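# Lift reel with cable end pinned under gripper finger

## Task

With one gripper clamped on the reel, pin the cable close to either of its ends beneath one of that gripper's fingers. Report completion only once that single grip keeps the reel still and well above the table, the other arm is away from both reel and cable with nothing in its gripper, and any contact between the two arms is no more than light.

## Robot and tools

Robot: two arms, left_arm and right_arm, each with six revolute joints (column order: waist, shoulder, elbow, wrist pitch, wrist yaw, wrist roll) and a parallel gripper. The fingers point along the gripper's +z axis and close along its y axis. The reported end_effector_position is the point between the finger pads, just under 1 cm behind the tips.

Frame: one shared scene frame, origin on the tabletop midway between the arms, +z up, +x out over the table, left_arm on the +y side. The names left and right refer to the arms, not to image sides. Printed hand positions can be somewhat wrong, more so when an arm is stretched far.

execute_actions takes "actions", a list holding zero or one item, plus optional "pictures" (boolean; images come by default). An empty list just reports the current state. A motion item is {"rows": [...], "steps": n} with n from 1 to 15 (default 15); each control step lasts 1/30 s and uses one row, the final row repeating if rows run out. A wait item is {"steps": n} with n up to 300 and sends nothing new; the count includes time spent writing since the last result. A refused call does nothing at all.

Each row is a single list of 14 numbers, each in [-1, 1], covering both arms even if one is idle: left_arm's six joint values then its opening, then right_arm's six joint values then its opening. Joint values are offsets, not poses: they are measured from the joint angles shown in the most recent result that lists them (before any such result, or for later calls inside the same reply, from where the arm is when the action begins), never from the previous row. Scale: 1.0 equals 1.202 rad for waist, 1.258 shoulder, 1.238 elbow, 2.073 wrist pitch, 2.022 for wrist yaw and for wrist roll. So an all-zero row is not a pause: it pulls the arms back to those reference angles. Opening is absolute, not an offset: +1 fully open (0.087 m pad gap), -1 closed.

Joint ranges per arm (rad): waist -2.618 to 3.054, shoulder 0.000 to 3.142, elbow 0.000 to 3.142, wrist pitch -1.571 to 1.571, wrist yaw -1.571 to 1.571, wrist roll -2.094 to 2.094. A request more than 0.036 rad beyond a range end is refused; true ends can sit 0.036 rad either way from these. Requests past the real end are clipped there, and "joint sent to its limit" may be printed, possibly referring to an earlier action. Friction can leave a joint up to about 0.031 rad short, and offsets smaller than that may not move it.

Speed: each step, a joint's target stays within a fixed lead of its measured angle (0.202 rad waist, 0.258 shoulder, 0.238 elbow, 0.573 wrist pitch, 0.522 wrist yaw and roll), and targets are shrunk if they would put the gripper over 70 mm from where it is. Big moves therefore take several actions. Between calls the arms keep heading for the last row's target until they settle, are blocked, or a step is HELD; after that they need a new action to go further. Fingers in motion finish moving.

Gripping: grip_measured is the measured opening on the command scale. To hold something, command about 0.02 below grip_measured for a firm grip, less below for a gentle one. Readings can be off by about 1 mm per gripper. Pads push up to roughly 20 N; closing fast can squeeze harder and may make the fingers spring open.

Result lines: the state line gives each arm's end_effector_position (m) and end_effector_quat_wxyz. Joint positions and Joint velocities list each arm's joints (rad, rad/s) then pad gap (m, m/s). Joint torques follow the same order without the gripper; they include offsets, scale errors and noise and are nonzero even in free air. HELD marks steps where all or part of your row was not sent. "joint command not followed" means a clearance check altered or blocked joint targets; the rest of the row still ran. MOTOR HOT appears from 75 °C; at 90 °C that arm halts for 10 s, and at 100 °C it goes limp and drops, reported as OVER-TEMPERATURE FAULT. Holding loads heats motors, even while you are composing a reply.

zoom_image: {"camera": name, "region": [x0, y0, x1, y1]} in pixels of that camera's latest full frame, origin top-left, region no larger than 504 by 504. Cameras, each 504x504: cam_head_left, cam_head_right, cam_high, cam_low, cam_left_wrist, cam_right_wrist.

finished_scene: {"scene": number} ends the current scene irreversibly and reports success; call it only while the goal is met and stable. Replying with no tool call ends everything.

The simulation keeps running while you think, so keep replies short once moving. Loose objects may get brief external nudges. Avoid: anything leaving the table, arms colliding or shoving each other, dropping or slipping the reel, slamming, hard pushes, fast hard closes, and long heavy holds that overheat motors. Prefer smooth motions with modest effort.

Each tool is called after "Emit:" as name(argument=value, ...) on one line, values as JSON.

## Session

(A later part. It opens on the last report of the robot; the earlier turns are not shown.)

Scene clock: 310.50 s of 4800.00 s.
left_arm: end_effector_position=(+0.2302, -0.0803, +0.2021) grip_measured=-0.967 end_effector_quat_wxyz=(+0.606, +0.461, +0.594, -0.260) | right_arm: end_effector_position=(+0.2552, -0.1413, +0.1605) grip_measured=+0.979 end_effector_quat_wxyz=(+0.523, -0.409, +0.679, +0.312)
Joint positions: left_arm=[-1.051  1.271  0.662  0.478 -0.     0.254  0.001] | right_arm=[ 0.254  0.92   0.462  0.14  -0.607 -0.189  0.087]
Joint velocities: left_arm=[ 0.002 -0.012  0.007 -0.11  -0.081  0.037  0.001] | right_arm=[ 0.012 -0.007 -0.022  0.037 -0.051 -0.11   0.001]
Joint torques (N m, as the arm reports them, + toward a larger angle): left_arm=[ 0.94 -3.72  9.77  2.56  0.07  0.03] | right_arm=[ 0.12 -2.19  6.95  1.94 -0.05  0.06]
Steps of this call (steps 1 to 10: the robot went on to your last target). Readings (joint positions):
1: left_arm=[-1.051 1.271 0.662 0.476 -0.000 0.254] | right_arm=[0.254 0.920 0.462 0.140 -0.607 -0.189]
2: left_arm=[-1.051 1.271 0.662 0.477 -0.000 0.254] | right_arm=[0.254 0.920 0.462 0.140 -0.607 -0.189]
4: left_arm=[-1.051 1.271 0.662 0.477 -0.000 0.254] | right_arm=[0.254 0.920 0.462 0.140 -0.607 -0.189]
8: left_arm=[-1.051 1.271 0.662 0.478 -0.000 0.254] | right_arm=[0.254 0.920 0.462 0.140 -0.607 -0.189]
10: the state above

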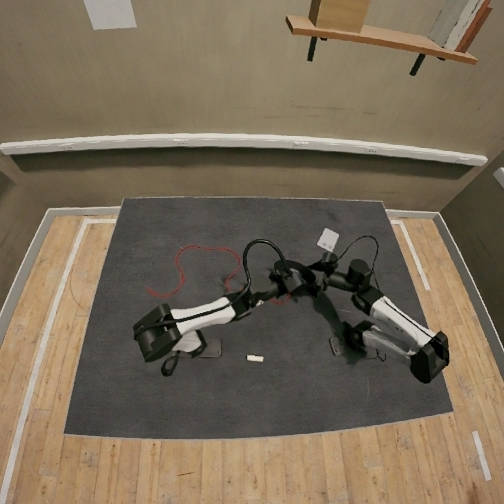

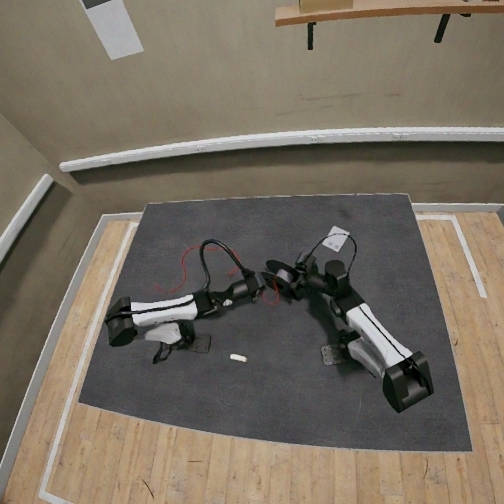

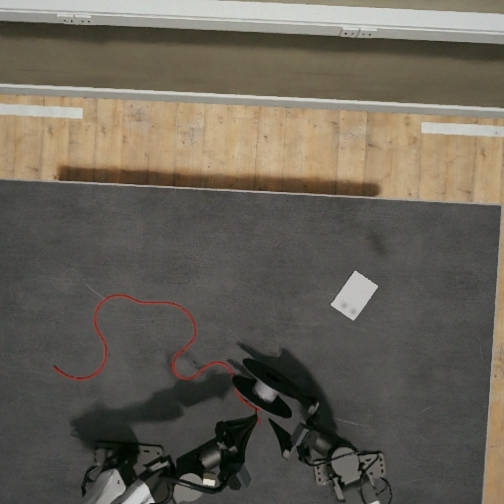

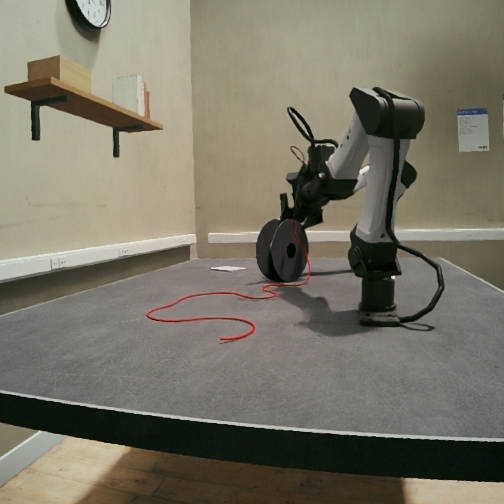

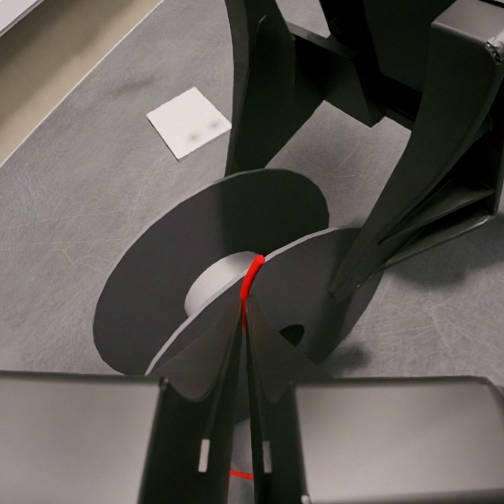

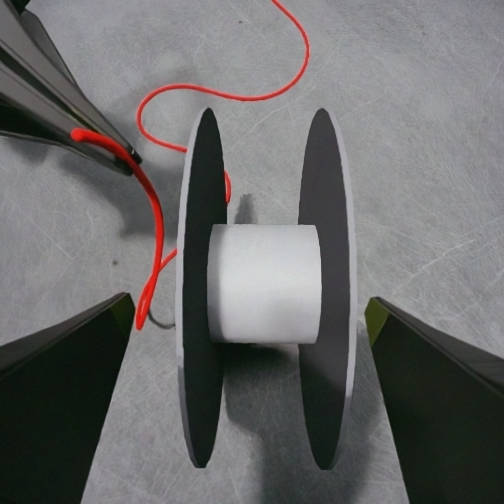

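Emit:
execute_actions(actions=[{"rows": [[0.002,0.004,0.008,0.002,0,0,-1,0.004,0.008,0.006,0.006,0.005,0.003,1],[0.004,0.008,0.016,0.003,0,0,-1,0.008,0.016,0.012,0.012,0.008,0.005,1],[0.006,0.012,0.023,0.004,0,0,-1,0.011,0.022,0.017,0.017,0.011,0.007,1],[0.008,0.015,0.028,0.004,0,0,-1,0.014,0.028,0.020,0.021,0.014,0.008,1],[0.009,0.018,0.032,0.004,0,0,-1,0.018,0.034,0.022,0.025,0.016,0.009,1],[0.010,0.021,0.036,0.004,0,0,-1,0.021,0.040,0.024,0.029,0.018,0.010,1],[0.011,0.023,0.039,0.004,0,0,-1,0.025,0.046,0.026,0.032,0.020,0.011,1],[0.012,0.025,0.041,0.004,0,0,-1,0.028,0.052,0.028,0.035,0.022,0.012,1],[0.013,0.027,0.043,0.004,0,0,-1,0.031,0.057,0.030,0.038,0.024,0.013,1],[0.014,0.029,0.045,0.004,0,0,-1,0.035,0.062,0.031,0.040,0.025,0.013,1],[0.014,0.029,0.045,0.004,0,0,-1,0.038,0.067,0.032,0.040,0.025,0.013,1],[0.014,0.029,0.045,0.004,0,0,-1,0.041,0.072,0.033,0.040,0.025,0.013,1]], "steps": 15}], pictures=false)

Emit:
execute_actions(actions=[{"steps": 12}])

Scene clock: 342.50 s of 4800.00 s.
left_arm: end_effector_position=(+0.2360, -0.0841, +0.2068) grip_measured=-0.967 end_effector_quat_wxyz=(+0.609, +0.458, +0.594, -0.259) | right_arm: end_effector_position=(+0.2611, -0.1301, +0.1533) grip_measured=+0.979 end_effector_quat_wxyz=(+0.517, -0.409, +0.683, +0.314)
Joint positions: left_arm=[-1.044  1.292  0.689  0.478 -0.     0.254  0.001] | right_arm=[ 0.292  0.994  0.47   0.199 -0.573 -0.175  0.087]
Joint velocities: left_arm=[ 0.007  0.002  0.007 -0.081 -0.051  0.022  0.   ] | right_arm=[ 0.007  0.017  0.071  0.051  0.007 -0.007 -0.001]
Joint torques (N m, as the arm reports them, + toward a larger angle): left_arm=[ 1.05 -4.06  9.9   2.36 -0.04 -0.03] | right_arm=[ 1.1  -1.39  8.83  2.09  0.12  0.19]
Steps of this call (steps 1 to 15: the robot went on to your last target; steps 16 to 200: nothing new was sent; then 24.83 s passed at rest; steps 201 to 215: all 15 steps of this action). Readings (joint positions):
201: left_arm=[-1.051 1.271 0.662 0.479 -0.000 0.254] | right_arm=[0.254 0.920 0.462 0.140 -0.607 -0.189]
202: left_arm=[-1.051 1.271 0.662 0.479 -0.000 0.254] | right_arm=[0.254 0.920 0.462 0.141 -0.606 -0.189]
204: left_arm=[-1.051 1.271 0.662 0.479 -0.000 0.254] | right_arm=[0.255 0.925 0.462 0.151 -0.602 -0.187]
208: left_arm=[-1.050 1.282 0.676 0.478 -0.000 0.254] | right_arm=[0.271 0.954 0.462 0.176 -0.589 -0.181]
215: the state above

Scene clock: 342.90 s of 4800.00 s.
left_arm: end_effector_position=(+0.2361, -0.0841, +0.2066) grip_measured=-0.967 end_effector_quat_wxyz=(+0.609, +0.458, +0.594, -0.259) | right_arm: end_effector_position=(+0.2635, -0.1294, +0.1577) grip_measured=+0.979 end_effector_quat_wxyz=(+0.524, -0.408, +0.680, +0.312)
Joint positions: left_arm=[-1.044  1.292  0.689  0.478 -0.     0.254  0.001] | right_arm=[ 0.293  0.994  0.475  0.21  -0.568 -0.173  0.087]
Joint velocities: left_arm=[ 0.002 -0.002  0.002 -0.037  0.081  0.007 -0.   ] | right_arm=[-0.012  0.007  0.002 -0.066  0.022  0.051  0.001]
Joint torques (N m, as the arm reports them, + toward a larger angle): left_arm=[ 1.16 -3.65  9.73  2.45 -0.02  0.02] | right_arm=[ 0.91 -1.4   8.81  2.06  0.13  0.16]
Steps of this call (steps 1 to 12: the robot went on to your last target). Readings (joint positions):
1: left_arm=[-1.044 1.292 0.689 0.478 -0.000 0.254] | right_arm=[0.293 0.994 0.472 0.201 -0.572 -0.174]
2: left_arm=[-1.044 1.292 0.689 0.478 -0.000 0.254] | right_arm=[0.293 0.994 0.473 0.204 -0.571 -0.174]
4: left_arm=[-1.044 1.292 0.689 0.478 -0.000 0.254] | right_arm=[0.293 0.994 0.475 0.207 -0.570 -0.173]
8: left_arm=[-1.044 1.292 0.689 0.478 -0.000 0.254] | right_arm=[0.293 0.994 0.475 0.210 -0.569 -0.173]
12: the state above

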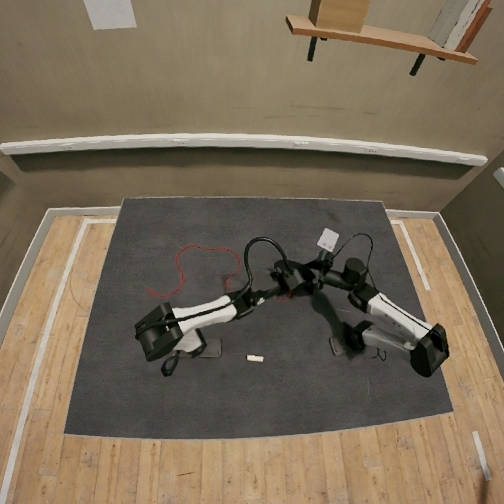

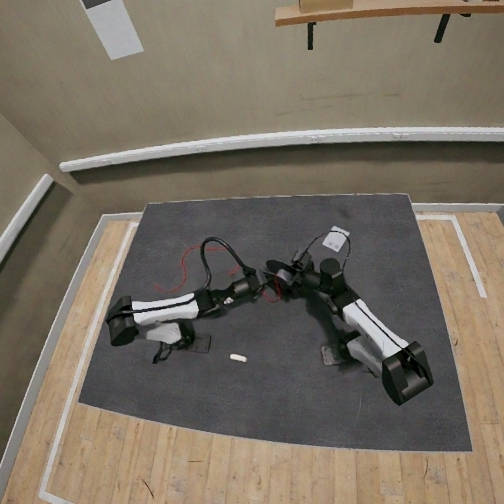

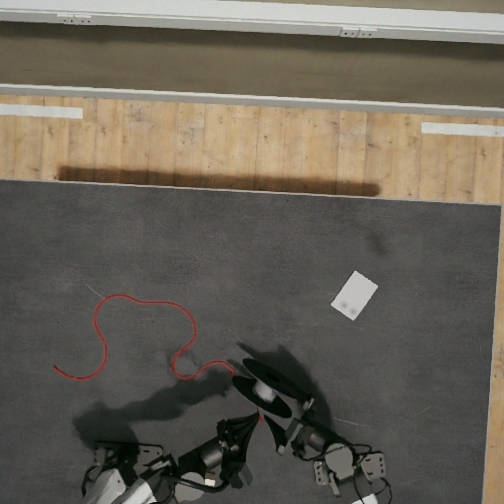

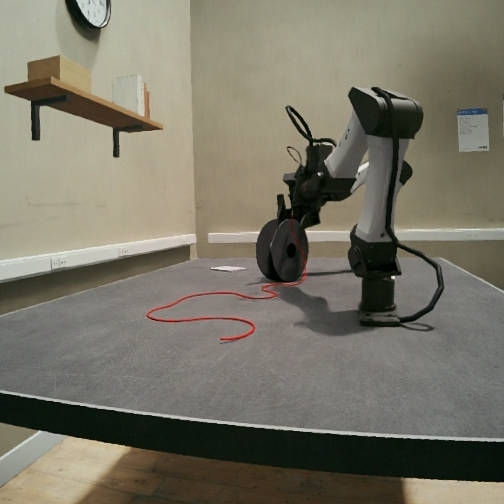

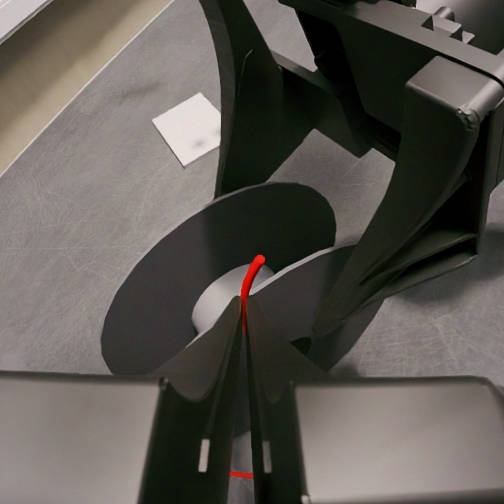

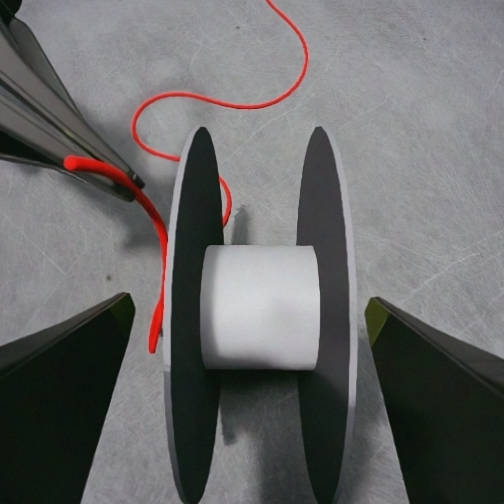

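Emit:
zoom_image(camera="cam_right_wrist", region=[40, 130, 240, 380])

Emit:
zoom_image(camera="cam_low", region=[250, 180, 350, 300])

Region (40, 130, 240, 380) of cam_right_wrist's 504x504 image, scaled by 2.016, with more detail than that image has; it fills the left 403 columns of this view, and the rest is white.

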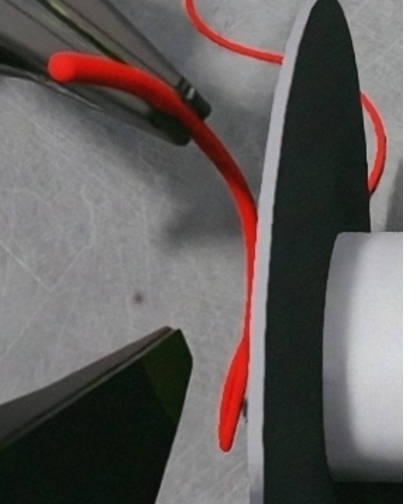

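Region (250, 180, 350, 300) of cam_low's 504x504 image, scaled by 4.200, with more detail than that image has.

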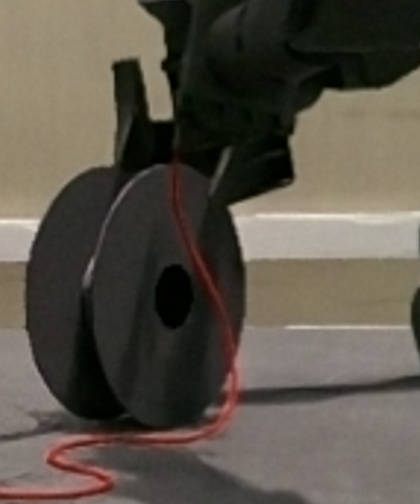

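Emit:
execute_actions(actions=[{"rows": [[0,0,0.01,0.003,0,0,-1,0.005,0.010,0.012,0.007,0.005,0.003,1],[0,0,0.01,0.003,0,0,-1,0.010,0.019,0.022,0.013,0.009,0.005,1],[0,0,0.01,0.003,0,0,-1,0.014,0.027,0.027,0.018,0.012,0.007,1],[0,0,0.01,0.003,0,0,-1,0.018,0.035,0.030,0.023,0.015,0.008,1],[0,0,0.01,0.003,0,0,-1,0.022,0.043,0.033,0.028,0.017,0.009,1],[0,0,0.01,0.003,0,0,-1,0.026,0.051,0.036,0.032,0.019,0.010,1],[0,0,0.01,0.003,0,0,-1,0.030,0.059,0.039,0.036,0.021,0.011,1],[0,0,0.01,0.003,0,0,-1,0.034,0.067,0.042,0.040,0.023,0.012,1],[0,0,0.01,0.003,0,0,-1,0.038,0.075,0.044,0.044,0.025,0.013,1],[0,0,0.01,0.003,0,0,-1,0.042,0.083,0.046,0.047,0.027,0.014,1],[0,0,0.01,0.003,0,0,-1,0.045,0.091,0.048,0.050,0.029,0.015,1],[0,0,0.01,0.003,0,0,-1,0.048,0.098,0.050,0.052,0.031,0.016,1],[0,0,0.01,0.003,0,0,-1,0.051,0.104,0.052,0.054,0.032,0.016,1],[0,0,0.01,0.003,0,0,-1,0.054,0.110,0.0525,0.054,0.032,0.016,1],[0,0,0.01,0.003,0,0,-1,0.056,0.114,0.0525,0.054,0.032,0.016,1]], "steps": 15}], pictures=false)

Emit:
execute_actions(actions=[{"steps": 14}])

Scene clock: 361.97 s of 4800.00 s.
left_arm: end_effector_position=(+0.2361, -0.0841, +0.2066) grip_measured=-0.967 end_effector_quat_wxyz=(+0.609, +0.458, +0.594, -0.259) | right_arm: end_effector_position=(+0.2750, -0.1101, +0.1537) grip_measured=+0.979 end_effector_quat_wxyz=(+0.521, -0.409, +0.680, +0.315)
Joint positions: left_arm=[-1.044  1.292  0.689  0.478 -0.     0.254  0.001] | right_arm=[ 0.344  1.11   0.512  0.295 -0.525 -0.155  0.087]
Joint velocities: left_arm=[-0.007 -0.002  0.022 -0.022  0.051  0.007 -0.   ] | right_arm=[ 0.085  0.208  0.032  0.095  0.051  0.051 -0.002]
Joint torques (N m, as the arm reports them, + toward a larger angle): left_arm=[ 0.39 -5.4   8.43  2.36  0.05  0.01] | right_arm=[ 0.81 -2.36  8.63  2.04  0.06  0.17]
Steps of this call (steps 1 to 30: the robot went on to your last target; steps 31 to 210: nothing new was sent; then 11.57 s passed at rest; steps 211 to 225: all 15 steps of this action). Readings (joint positions):
211: left_arm=[-1.044 1.292 0.689 0.478 -0.000 0.254] | right_arm=[0.293 0.994 0.475 0.210 -0.568 -0.173]
212: left_arm=[-1.044 1.292 0.689 0.478 -0.000 0.254] | right_arm=[0.293 0.994 0.475 0.212 -0.568 -0.173]
214: left_arm=[-1.044 1.292 0.689 0.478 -0.000 0.254] | right_arm=[0.297 1.003 0.477 0.223 -0.563 -0.171]
218: left_arm=[-1.044 1.292 0.689 0.478 -0.000 0.254] | right_arm=[0.315 1.045 0.493 0.250 -0.549 -0.165]
225: the state above

Scene clock: 362.43 s of 4800.00 s.
left_arm: end_effector_position=(+0.2361, -0.0841, +0.2066) grip_measured=-0.967 end_effector_quat_wxyz=(+0.609, +0.458, +0.594, -0.259) | right_arm: end_effector_position=(+0.2767, -0.1085, +0.1529) grip_measured=+0.979 end_effector_quat_wxyz=(+0.522, -0.407, +0.680, +0.314)
Joint positions: left_arm=[-1.044  1.292  0.689  0.478 -0.     0.254  0.001] | right_arm=[ 0.349  1.122  0.512  0.309 -0.517 -0.151  0.087]
Joint velocities: left_arm=[-0.027  0.007 -0.002 -0.007 -0.095  0.037 -0.001] | right_arm=[-0.012 -0.007 -0.002  0.037  0.022  0.037 -0.   ]
Joint torques (N m, as the arm reports them, + toward a larger angle): left_arm=[ 0.58 -5.44  8.37  2.4   0.04 -0.02] | right_arm=[ 0.91 -2.34  8.72  2.14  0.1   0.21]
Steps of this call (steps 1 to 14: the robot went on to your last target). Readings (joint positions):
1: left_arm=[-1.044 1.292 0.689 0.478 -0.000 0.254] | right_arm=[0.347 1.116 0.512 0.298 -0.523 -0.154]
2: left_arm=[-1.044 1.292 0.689 0.478 -0.000 0.254] | right_arm=[0.348 1.120 0.512 0.299 -0.522 -0.153]
4: left_arm=[-1.044 1.292 0.689 0.478 -0.000 0.254] | right_arm=[0.349 1.122 0.512 0.301 -0.520 -0.152]
8: left_arm=[-1.044 1.292 0.689 0.478 -0.000 0.254] | right_arm=[0.349 1.122 0.512 0.306 -0.518 -0.151]
14: the state above

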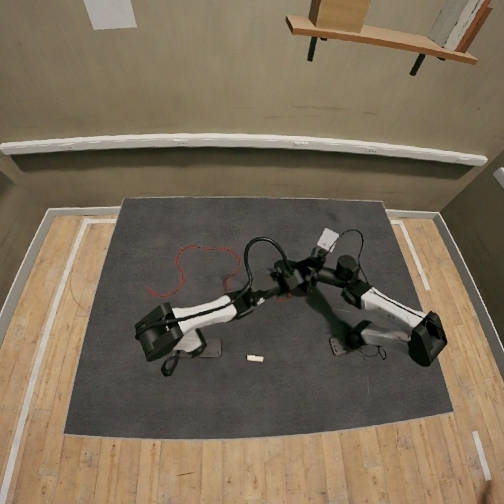

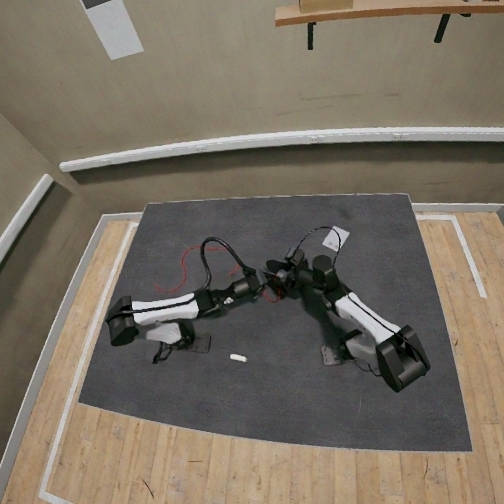

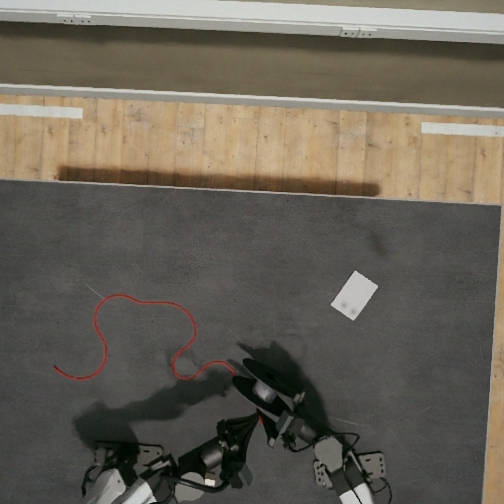

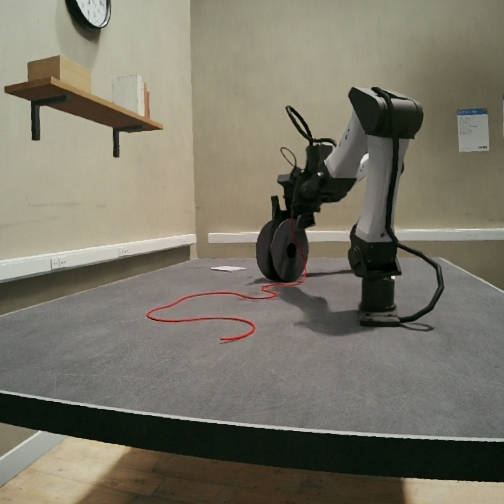

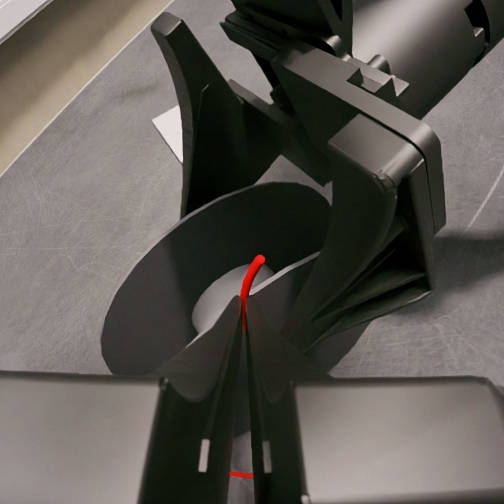

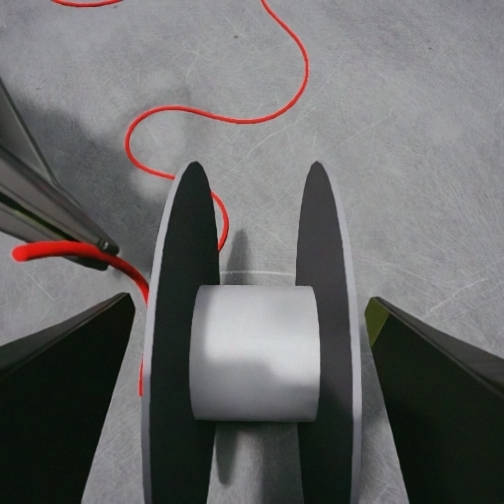

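Emit:
zoom_image(camera="cam_right_wrist", region=[0, 200, 220, 440])

Emit:
zoom_image(camera="cam_low", region=[255, 190, 335, 290])

Region (0, 200, 220, 440) of cam_right_wrist's 504x504 image, scaled by 2.100, with more detail than that image has; it fills the left 462 columns of this view, and the rest is white.

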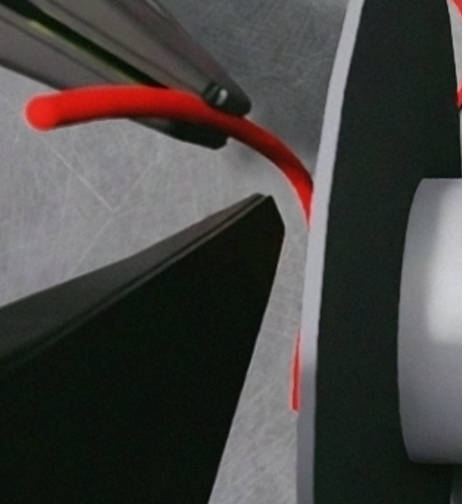

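Region (255, 190, 335, 290) of cam_low's 504x504 image, scaled by 5.040, with more detail than that image has; it fills the left 403 columns of this view, and the rest is white.

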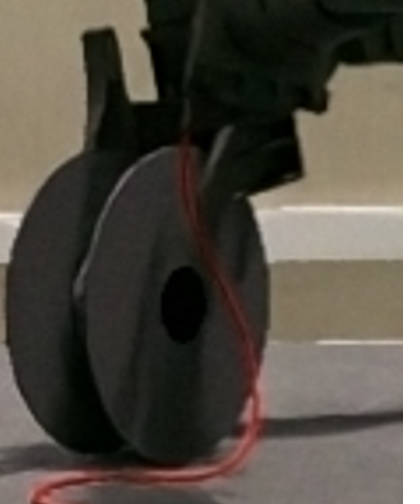

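Emit:
zoom_image(camera="cam_head_right", region=[240, 245, 320, 315])

Emit:
zoom_image(camera="cam_high", region=[215, 345, 325, 455])

Region (240, 245, 320, 315) of cam_head_right's 504x504 image, scaled by 6.300, with more detail than that image has; it fills the top 441 rows of this view, and the rest is white.

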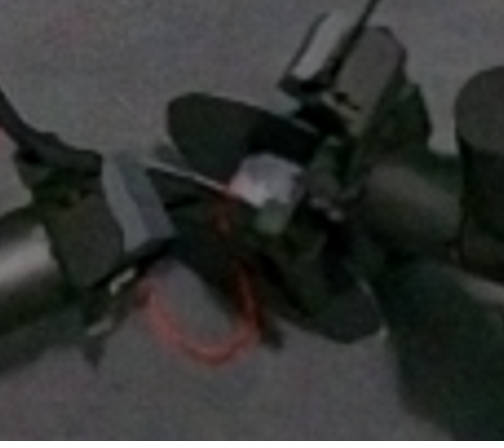

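Region (215, 345, 325, 455) of cam_high's 504x504 image, scaled by 4.582, with more detail than that image has.

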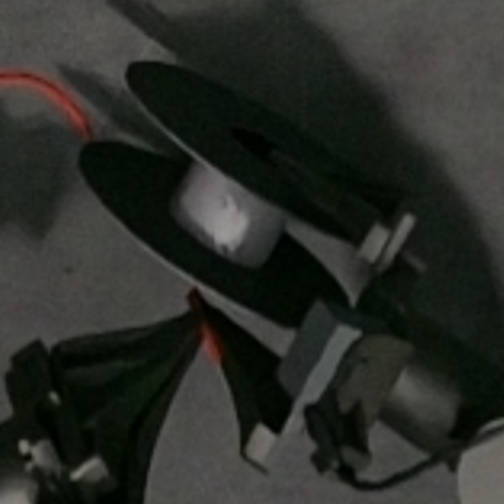

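Emit:
execute_actions(actions=[{"rows": [[0,0,0.01,0.003,0,0,-1,0,0,0.01,0.003,0,0,0.95],[0,0,0.01,0.003,0,0,-1,0,0,0.01,0.003,0,0,0.92],[0,0,0.01,0.003,0,0,-1,0,0,0.01,0.003,0,0,0.89],[0,0,0.01,0.003,0,0,-1,0,0,0.01,0.003,0,0,0.86],[0,0,0.01,0.003,0,0,-1,0,0,0.01,0.003,0,0,0.83],[0,0,0.01,0.003,0,0,-1,0,0,0.01,0.003,0,0,0.80],[0,0,0.01,0.003,0,0,-1,0,0,0.01,0.003,0,0,0.77],[0,0,0.01,0.003,0,0,-1,0,0,0.01,0.003,0,0,0.74],[0,0,0.01,0.003,0,0,-1,0,0,0.01,0.003,0,0,0.71],[0,0,0.01,0.003,0,0,-1,0,0,0.01,0.003,0,0,0.68],[0,0,0.01,0.003,0,0,-1,0,0,0.01,0.003,0,0,0.65],[0,0,0.01,0.003,0,0,-1,0,0,0.01,0.003,0,0,0.62],[0,0,0.01,0.003,0,0,-1,0,0,0.01,0.003,0,0,0.59],[0,0,0.01,0.003,0,0,-1,0,0,0.01,0.003,0,0,0.57],[0,0,0.01,0.003,0,0,-1,0,0,0.01,0.003,0,0,0.55]], "steps": 15}], pictures=false)

Emit:
execute_actions(actions=[{"steps": 8}])

Scene clock: 380.67 s of 4800.00 s.
left_arm: end_effector_position=(+0.2361, -0.0841, +0.2066) grip_measured=-0.967 end_effector_quat_wxyz=(+0.609, +0.458, +0.594, -0.259) | right_arm: end_effector_position=(+0.2768, -0.1084, +0.1531) grip_measured=+0.560 end_effector_quat_wxyz=(+0.523, -0.407, +0.680, +0.313)
Joint positions: left_arm=[-1.044  1.292  0.689  0.478 -0.     0.254  0.001] | right_arm=[ 0.349  1.122  0.512  0.31  -0.516 -0.151  0.068]
Joint velocities: left_arm=[-0.017 -0.007 -0.002  0.022 -0.022  0.007  0.001] | right_arm=[ 0.007  0.007 -0.017 -0.007 -0.022  0.007 -0.015]
Joint torques (N m, as the arm reports them, + toward a larger angle): left_arm=[ 0.84 -5.23  8.32  2.37 -0.03  0.06] | right_arm=[ 0.12 -3.67  7.64  2.04 -0.04  0.06]
Steps of this call (steps 1 to 30: the robot went on to your last target; steps 31 to 210: nothing new was sent; then 10.73 s passed at rest; steps 211 to 225: all 15 steps of this action). Readings (joint positions):
211: left_arm=[-1.044 1.292 0.689 0.478 -0.000 0.254] | right_arm=[0.349 1.122 0.512 0.310 -0.516 -0.151]
212: left_arm=[-1.044 1.292 0.689 0.478 -0.000 0.254] | right_arm=[0.349 1.122 0.512 0.310 -0.516 -0.151]
214: left_arm=[-1.044 1.292 0.689 0.478 -0.000 0.254] | right_arm=[0.349 1.122 0.512 0.310 -0.516 -0.151]
218: left_arm=[-1.044 1.292 0.689 0.478 -0.000 0.254] | right_arm=[0.349 1.122 0.512 0.310 -0.516 -0.151]
225: the state above

Scene clock: 380.93 s of 4800.00 s.
left_arm: end_effector_position=(+0.2361, -0.0841, +0.2066) grip_measured=-0.967 end_effector_quat_wxyz=(+0.609, +0.458, +0.594, -0.259) | right_arm: end_effector_position=(+0.2768, -0.1084, +0.1531) grip_measured=+0.550 end_effector_quat_wxyz=(+0.523, -0.407, +0.680, +0.313)
Joint positions: left_arm=[-1.044  1.292  0.689  0.478 -0.     0.254  0.001] | right_arm=[ 0.349  1.122  0.512  0.31  -0.516 -0.151  0.068]
Joint velocities: left_arm=[-0.012  0.007 -0.002  0.007  0.022  0.022 -0.   ] | right_arm=[ 0.002  0.002 -0.002 -0.066 -0.051  0.022 -0.   ]
Joint torques (N m, as the arm reports them, + toward a larger angle): left_arm=[ 0.51 -5.38  8.48  2.37  0.04  0.02] | right_arm=[ 0.11 -3.68  7.63  2.04 -0.04  0.06]
Steps of this call (steps 1 to 8: the robot went on to your last target). Readings (joint positions):
1: left_arm=[-1.044 1.292 0.689 0.478 -0.000 0.254] | right_arm=[0.349 1.122 0.512 0.310 -0.516 -0.151]
2: left_arm=[-1.044 1.292 0.689 0.478 -0.000 0.254] | right_arm=[0.349 1.122 0.512 0.310 -0.516 -0.151]
4: left_arm=[-1.044 1.292 0.689 0.478 -0.000 0.254] | right_arm=[0.349 1.122 0.512 0.310 -0.516 -0.151]
8: the state above

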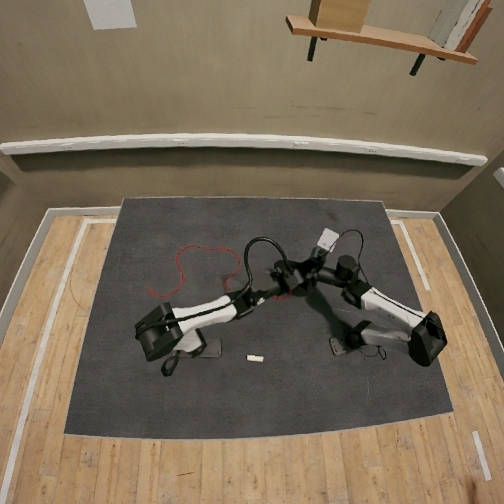

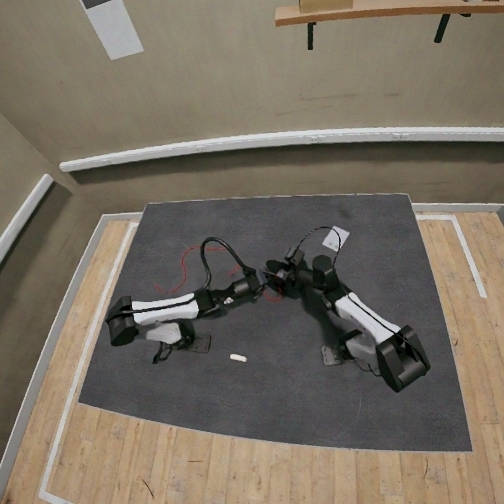

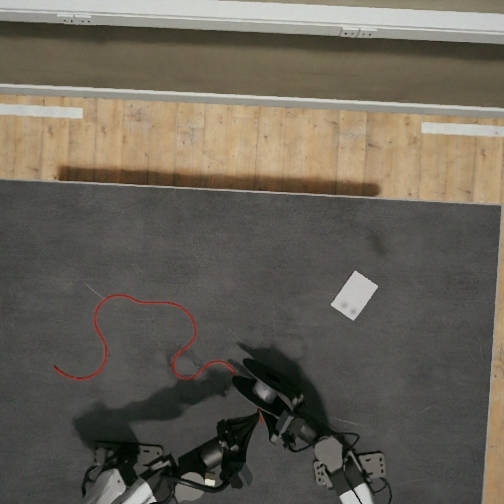

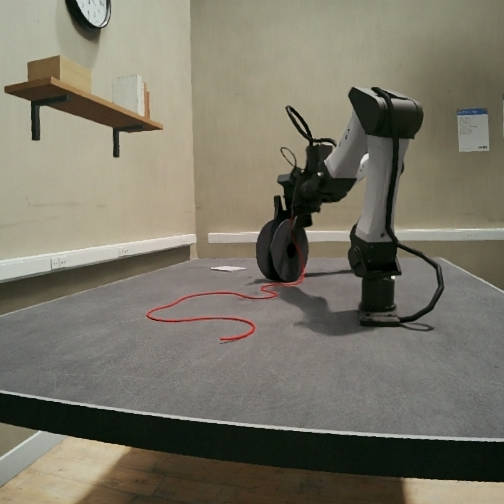

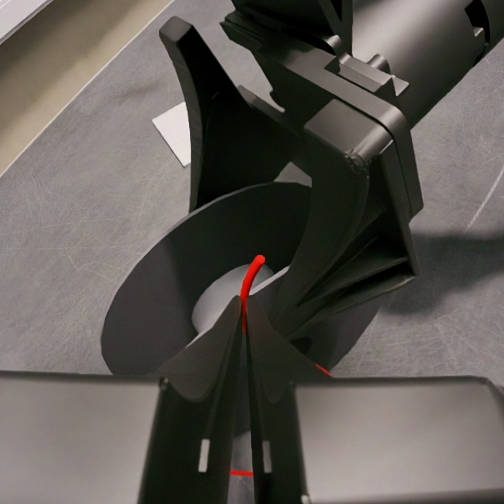

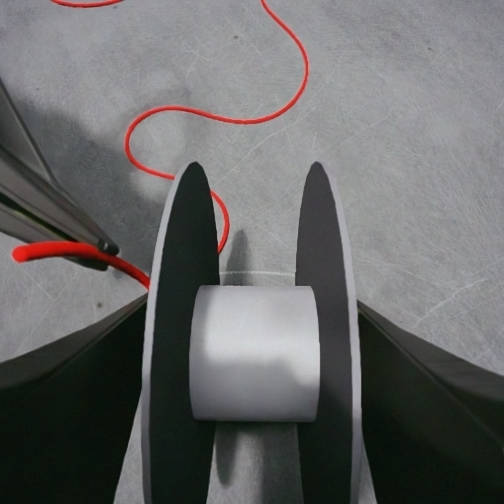

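Emit:
zoom_image(camera="cam_low", region=[265, 200, 325, 270])

Region (265, 200, 325, 270) of cam_low's 504x504 image, scaled by 7.200, with more detail than that image has; it fills the left 432 columns of this view, and the rest is white.

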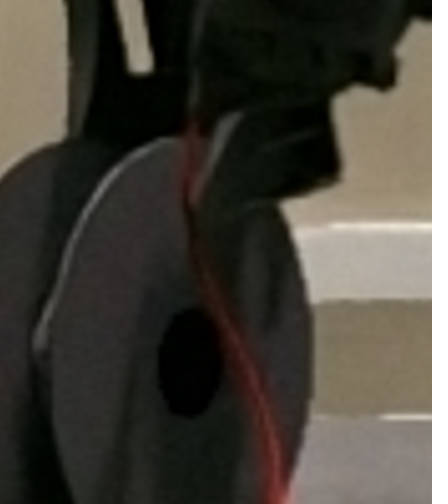

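Emit:
execute_actions(actions=[{"rows": [[0,0,0.01,0.003,0,0,-1,0,0,0.01,0.003,0,0,0.60],[0,0,0.01,0.003,0,0,-1,0,0,0.01,0.003,0,0,0.65],[0,0,0.01,0.003,0,0,-1,0,0,0.014,0.004,0.002,0,0.70],[0,0,0.01,0.003,0,0,-1,0.004,0.006,0.018,0.006,0.005,0.002,0.74],[0,0,0.01,0.003,0,0,-1,0.007,0.011,0.022,0.008,0.007,0.004,0.76],[0,0,0.01,0.003,0,0,-1,0.010,0.015,0.025,0.009,0.008,0.005,0.76],[0,0,0.01,0.003,0,0,-1,0.012,0.019,0.027,0.010,0.009,0.005,0.76],[0,0,0.01,0.003,0,0,-1,0.014,0.022,0.029,0.011,0.010,0.006,0.76],[0,0,0.01,0.003,0,0,-1,0.016,0.025,0.030,0.012,0.011,0.006,0.76],[0,0,0.01,0.003,0,0,-1,0.018,0.028,0.031,0.012,0.0114,0.006,0.76],[0,0,0.01,0.003,0,0,-1,0.019,0.030,0.0315,0.012,0.0114,0.006,0.76]], "steps": 15}], pictures=false)

Emit:
execute_actions(actions=[{"steps": 10}], pictures=false)

Scene clock: 403.83 s of 4800.00 s.
left_arm: end_effector_position=(+0.2361, -0.0841, +0.2066) grip_measured=-0.967 end_effector_quat_wxyz=(+0.609, +0.458, +0.594, -0.259) | right_arm: end_effector_position=(+0.2786, -0.1041, +0.1530) grip_measured=+0.760 end_effector_quat_wxyz=(+0.522, -0.409, +0.679, +0.314)
Joint positions: left_arm=[-1.044  1.292  0.689  0.478 -0.     0.254  0.001] | right_arm=[ 0.361  1.142  0.523  0.32  -0.507 -0.149  0.077]
Joint velocities: left_arm=[-0.007  0.012 -0.002 -0.022 -0.037 -0.051 -0.   ] | right_arm=[-0.012 -0.002 -0.037  0.022  0.022 -0.022  0.002]
Joint torques (N m, as the arm reports them, + toward a larger angle): left_arm=[ 0.26 -5.38  8.43  2.41  0.02  0.03] | right_arm=[ 0.94 -2.5   8.69  2.12  0.1   0.15]
Steps of this call (steps 1 to 15: the robot went on to your last target; steps 16 to 200: nothing new was sent; then 15.73 s passed at rest; steps 201 to 215: all 15 steps of this action). Readings (joint positions):
201: left_arm=[-1.044 1.292 0.689 0.478 -0.000 0.254] | right_arm=[0.349 1.122 0.512 0.310 -0.516 -0.151]
202: left_arm=[-1.044 1.292 0.689 0.478 -0.000 0.254] | right_arm=[0.349 1.122 0.512 0.310 -0.516 -0.151]
204: left_arm=[-1.044 1.292 0.689 0.478 -0.000 0.254] | right_arm=[0.349 1.122 0.512 0.310 -0.516 -0.151]
208: left_arm=[-1.044 1.292 0.689 0.478 -0.000 0.254] | right_arm=[0.350 1.123 0.512 0.314 -0.513 -0.151]
215: the state above

Scene clock: 404.17 s of 4800.00 s.
left_arm: end_effector_position=(+0.2361, -0.0841, +0.2066) grip_measured=-0.967 end_effector_quat_wxyz=(+0.609, +0.458, +0.594, -0.259) | right_arm: end_effector_position=(+0.2789, -0.1041, +0.1533) grip_measured=+0.760 end_effector_quat_wxyz=(+0.523, -0.408, +0.679, +0.313)
Joint positions: left_arm=[-1.044  1.292  0.689  0.478 -0.     0.254  0.001] | right_arm=[ 0.361  1.142  0.523  0.322 -0.506 -0.149  0.077]
Joint velocities: left_arm=[ 0.007  0.007 -0.012  0.081 -0.022 -0.081 -0.002] | right_arm=[-0.017 -0.007 -0.022 -0.022 -0.007  0.051  0.001]
Joint torques (N m, as the arm reports them, + toward a larger angle): left_arm=[ 0.57 -5.26  8.33  2.36 -0.01  0.  ] | right_arm=[ 0.91 -2.4   8.74  2.09  0.07  0.18]
Steps of this call (steps 1 to 10: the robot went on to your last target). Readings (joint positions):
1: left_arm=[-1.044 1.292 0.689 0.478 -0.000 0.254] | right_arm=[0.361 1.142 0.523 0.321 -0.507 -0.149]
2: left_arm=[-1.044 1.292 0.689 0.478 -0.000 0.254] | right_arm=[0.361 1.142 0.523 0.321 -0.507 -0.149]
4: left_arm=[-1.044 1.292 0.689 0.478 -0.000 0.254] | right_arm=[0.361 1.142 0.523 0.321 -0.506 -0.149]
8: left_arm=[-1.044 1.292 0.689 0.478 -0.000 0.254] | right_arm=[0.361 1.142 0.523 0.322 -0.506 -0.149]
10: the state above

On target. Now close slowly.

Emit:
execute_actions(actions=[{"rows": [[0,0,0.01,0.003,0,0,-1,0,0,0.01,0.003,0,0,0.73],[0,0,0.01,0.003,0,0,-1,0,0,0.01,0.003,0,0,0.70],[0,0,0.01,0.003,0,0,-1,0,0,0.01,0.003,0,0,0.67],[0,0,0.01,0.003,0,0,-1,0,0,0.01,0.003,0,0,0.64],[0,0,0.01,0.003,0,0,-1,0,0,0.01,0.003,0,0,0.61],[0,0,0.01,0.003,0,0,-1,0,0,0.01,0.003,0,0,0.58],[0,0,0.01,0.003,0,0,-1,0,0,0.01,0.003,0,0,0.56],[0,0,0.01,0.003,0,0,-1,0,0,0.01,0.003,0,0,0.54],[0,0,0.01,0.003,0,0,-1,0,0,0.01,0.003,0,0,0.525],[0,0,0.01,0.003,0,0,-1,0,0,0.01,0.003,0,0,0.51],[0,0,0.01,0.003,0,0,-1,0,0,0.01,0.003,0,0,0.495],[0,0,0.01,0.003,0,0,-1,0,0,0.01,0.003,0,0,0.48],[0,0,0.01,0.003,0,0,-1,0,0,0.01,0.003,0,0,0.47],[0,0,0.01,0.003,0,0,-1,0,0,0.01,0.003,0,0,0.46],[0,0,0.01,0.003,0,0,-1,0,0,0.01,0.003,0,0,0.45]], "steps": 15}], pictures=false)

Emit:
execute_actions(actions=[{"rows": [[0,0,0.01,0.003,0,0,-1,0,0,0.01,0.003,0,0,0.44],[0,0,0.01,0.003,0,0,-1,0,0,0.01,0.003,0,0,0.43],[0,0,0.01,0.003,0,0,-1,0,0,0.01,0.003,0,0,0.42],[0,0,0.01,0.003,0,0,-1,0,0,0.01,0.003,0,0,0.41],[0,0,0.01,0.003,0,0,-1,0,0,0.01,0.003,0,0,0.40],[0,0,0.01,0.003,0,0,-1,0,0,0.01,0.003,0,0,0.39],[0,0,0.01,0.003,0,0,-1,0,0,0.01,0.003,0,0,0.38],[0,0,0.01,0.003,0,0,-1,0,0,0.01,0.003,0,0,0.37],[0,0,0.01,0.003,0,0,-1,0,0,0.01,0.003,0,0,0.36],[0,0,0.01,0.003,0,0,-1,0,0,0.01,0.003,0,0,0.35],[0,0,0.01,0.003,0,0,-1,0,0,0.01,0.003,0,0,0.34],[0,0,0.01,0.003,0,0,-1,0,0,0.01,0.003,0,0,0.33],[0,0,0.01,0.003,0,0,-1,0,0,0.01,0.003,0,0,0.32],[0,0,0.01,0.003,0,0,-1,0,0,0.01,0.003,0,0,0.31],[0,0,0.01,0.003,0,0,-1,0,0,0.01,0.003,0,0,0.30]], "steps": 15}])

Scene clock: 412.50 s of 4800.00 s.
left_arm: end_effector_position=(+0.2361, -0.0841, +0.2066) grip_measured=-0.967 end_effector_quat_wxyz=(+0.609, +0.458, +0.594, -0.259) | right_arm: end_effector_position=(+0.2790, -0.1041, +0.1534) grip_measured=+0.455 end_effector_quat_wxyz=(+0.523, -0.408, +0.679, +0.313)
Joint positions: left_arm=[-1.044  1.292  0.689  0.478 -0.     0.254  0.001] | right_arm=[ 0.361  1.142  0.523  0.322 -0.505 -0.149  0.064]
Joint velocities: left_arm=[ 0.012 -0.002  0.007 -0.037  0.037 -0.037 -0.001] | right_arm=[ 0.002 -0.002 -0.007 -0.022 -0.022 -0.022 -0.007]
Joint torques (N m, as the arm reports them, + toward a larger angle): left_arm=[ 0.38 -5.62  8.53  2.4   0.02 -0.02] | right_arm=[ 0.08 -3.85  7.61  2.04 -0.03  0.06]
Steps of this call (steps 1 to 15: the robot went on to your last target; steps 16 to 200: nothing new was sent; then 1.17 s passed at rest; steps 201 to 215: all 15 steps of this action). Readings (joint positions):
201: left_arm=[-1.044 1.292 0.689 0.478 -0.000 0.254] | right_arm=[0.361 1.142 0.523 0.322 -0.505 -0.149]
202: left_arm=[-1.044 1.292 0.689 0.478 -0.000 0.254] | right_arm=[0.361 1.142 0.523 0.322 -0.505 -0.149]
204: left_arm=[-1.044 1.292 0.689 0.478 -0.000 0.254] | right_arm=[0.361 1.142 0.523 0.322 -0.505 -0.149]
208: left_arm=[-1.044 1.292 0.689 0.478 -0.000 0.254] | right_arm=[0.361 1.142 0.523 0.322 -0.505 -0.149]
215: the state above

Scene clock: 413.00 s of 4800.00 s.
left_arm: end_effector_position=(+0.2360, -0.0840, +0.2064) grip_measured=-0.967 end_effector_quat_wxyz=(+0.608, +0.458, +0.594, -0.259) | right_arm: end_effector_position=(+0.2790, -0.1041, +0.1534) grip_measured=+0.361 end_effector_quat_wxyz=(+0.523, -0.408, +0.679, +0.313)
Joint positions: left_arm=[-1.044  1.292  0.689  0.477 -0.     0.254  0.001] | right_arm=[ 0.361  1.142  0.523  0.322 -0.505 -0.149  0.06 ]
Joint velocities: left_arm=[-0.007 -0.017  0.007  0.007 -0.037  0.022  0.   ] | right_arm=[ 0.012  0.002 -0.007  0.066 -0.081 -0.051 -0.001]
Joint torques (N m, as the arm reports them, + toward a larger angle): left_arm=[ 0.42 -5.28  8.57  2.36 -0.02  0.09] | right_arm=[ 0.13 -3.85  7.62  2.05 -0.03  0.06]
Steps of this call (steps 1 to 15: all 15 steps of this action). Readings (joint positions):
1: left_arm=[-1.044 1.292 0.689 0.478 -0.000 0.254] | right_arm=[0.361 1.142 0.523 0.322 -0.505 -0.149]
2: left_arm=[-1.044 1.292 0.689 0.478 -0.000 0.254] | right_arm=[0.361 1.142 0.523 0.322 -0.505 -0.149]
4: left_arm=[-1.044 1.292 0.689 0.478 -0.000 0.254] | right_arm=[0.361 1.142 0.523 0.322 -0.505 -0.149]
8: left_arm=[-1.044 1.292 0.689 0.477 -0.000 0.254] | right_arm=[0.361 1.142 0.523 0.322 -0.505 -0.149]
15: the state above

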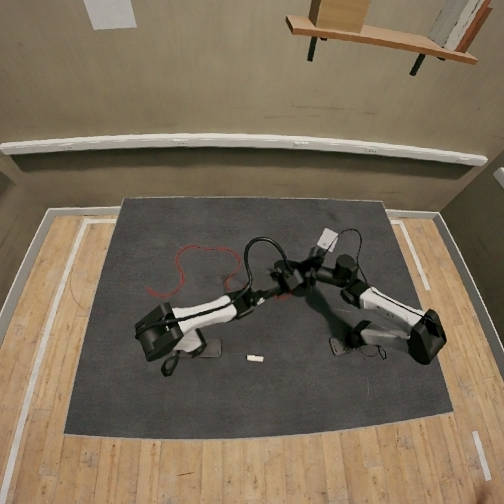

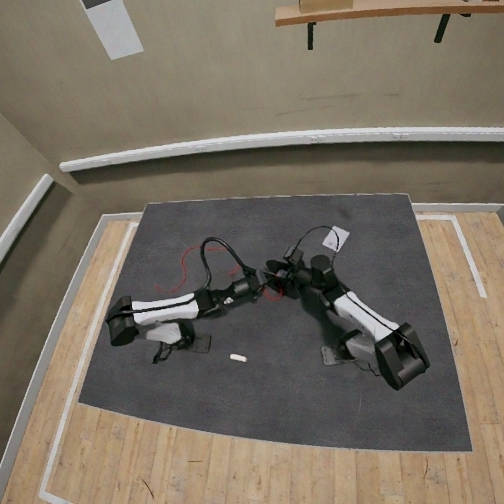

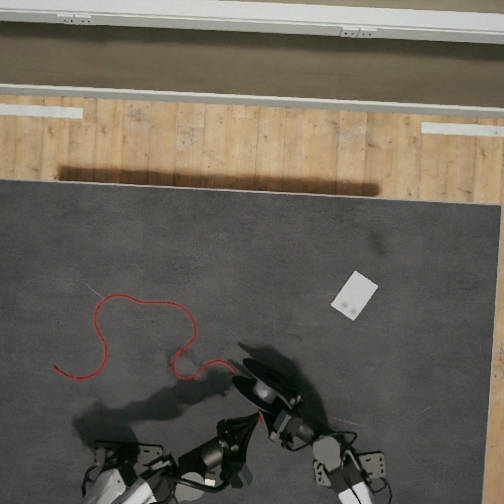

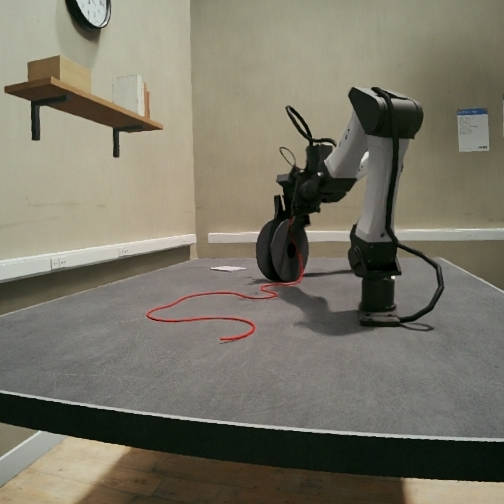

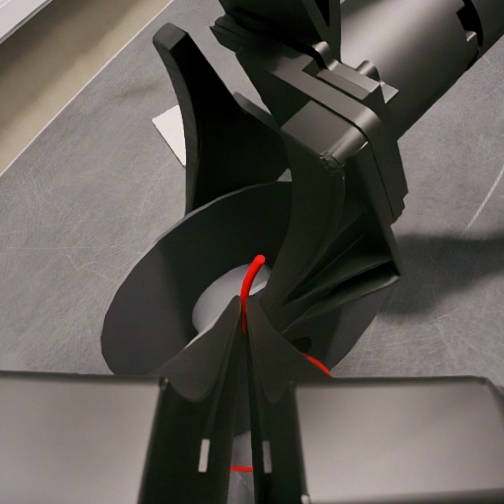

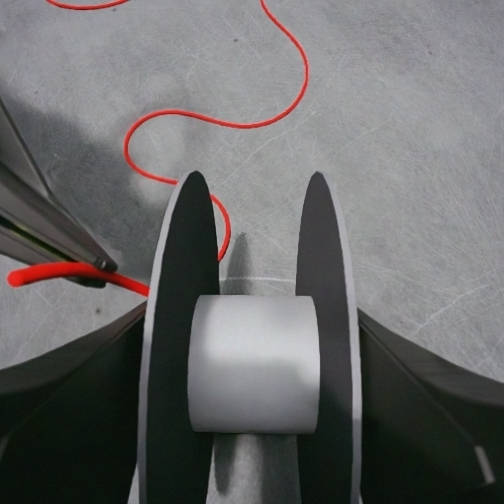

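Emit:
zoom_image(camera="cam_low", region=[265, 200, 325, 270])

Emit:
zoom_image(camera="cam_right_wrist", region=[60, 230, 260, 430])

Region (265, 200, 325, 270) of cam_low's 504x504 image, scaled by 7.200, with more detail than that image has; it fills the left 432 columns of this view, and the rest is white.

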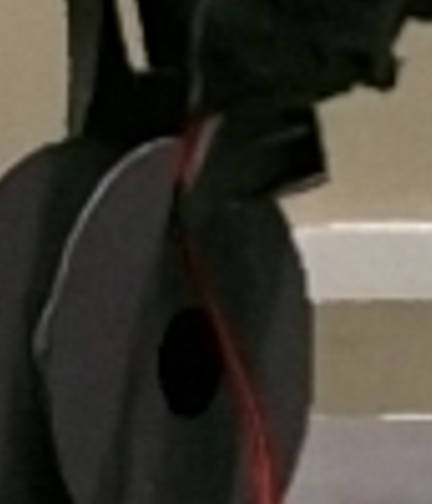

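Region (60, 230, 260, 430) of cam_right_wrist's 504x504 image, scaled by 2.520, with more detail than that image has.

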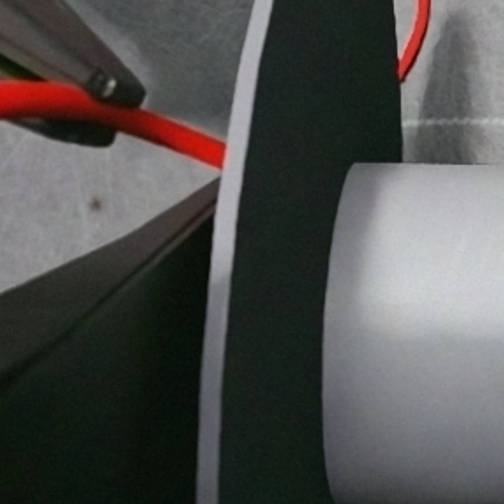

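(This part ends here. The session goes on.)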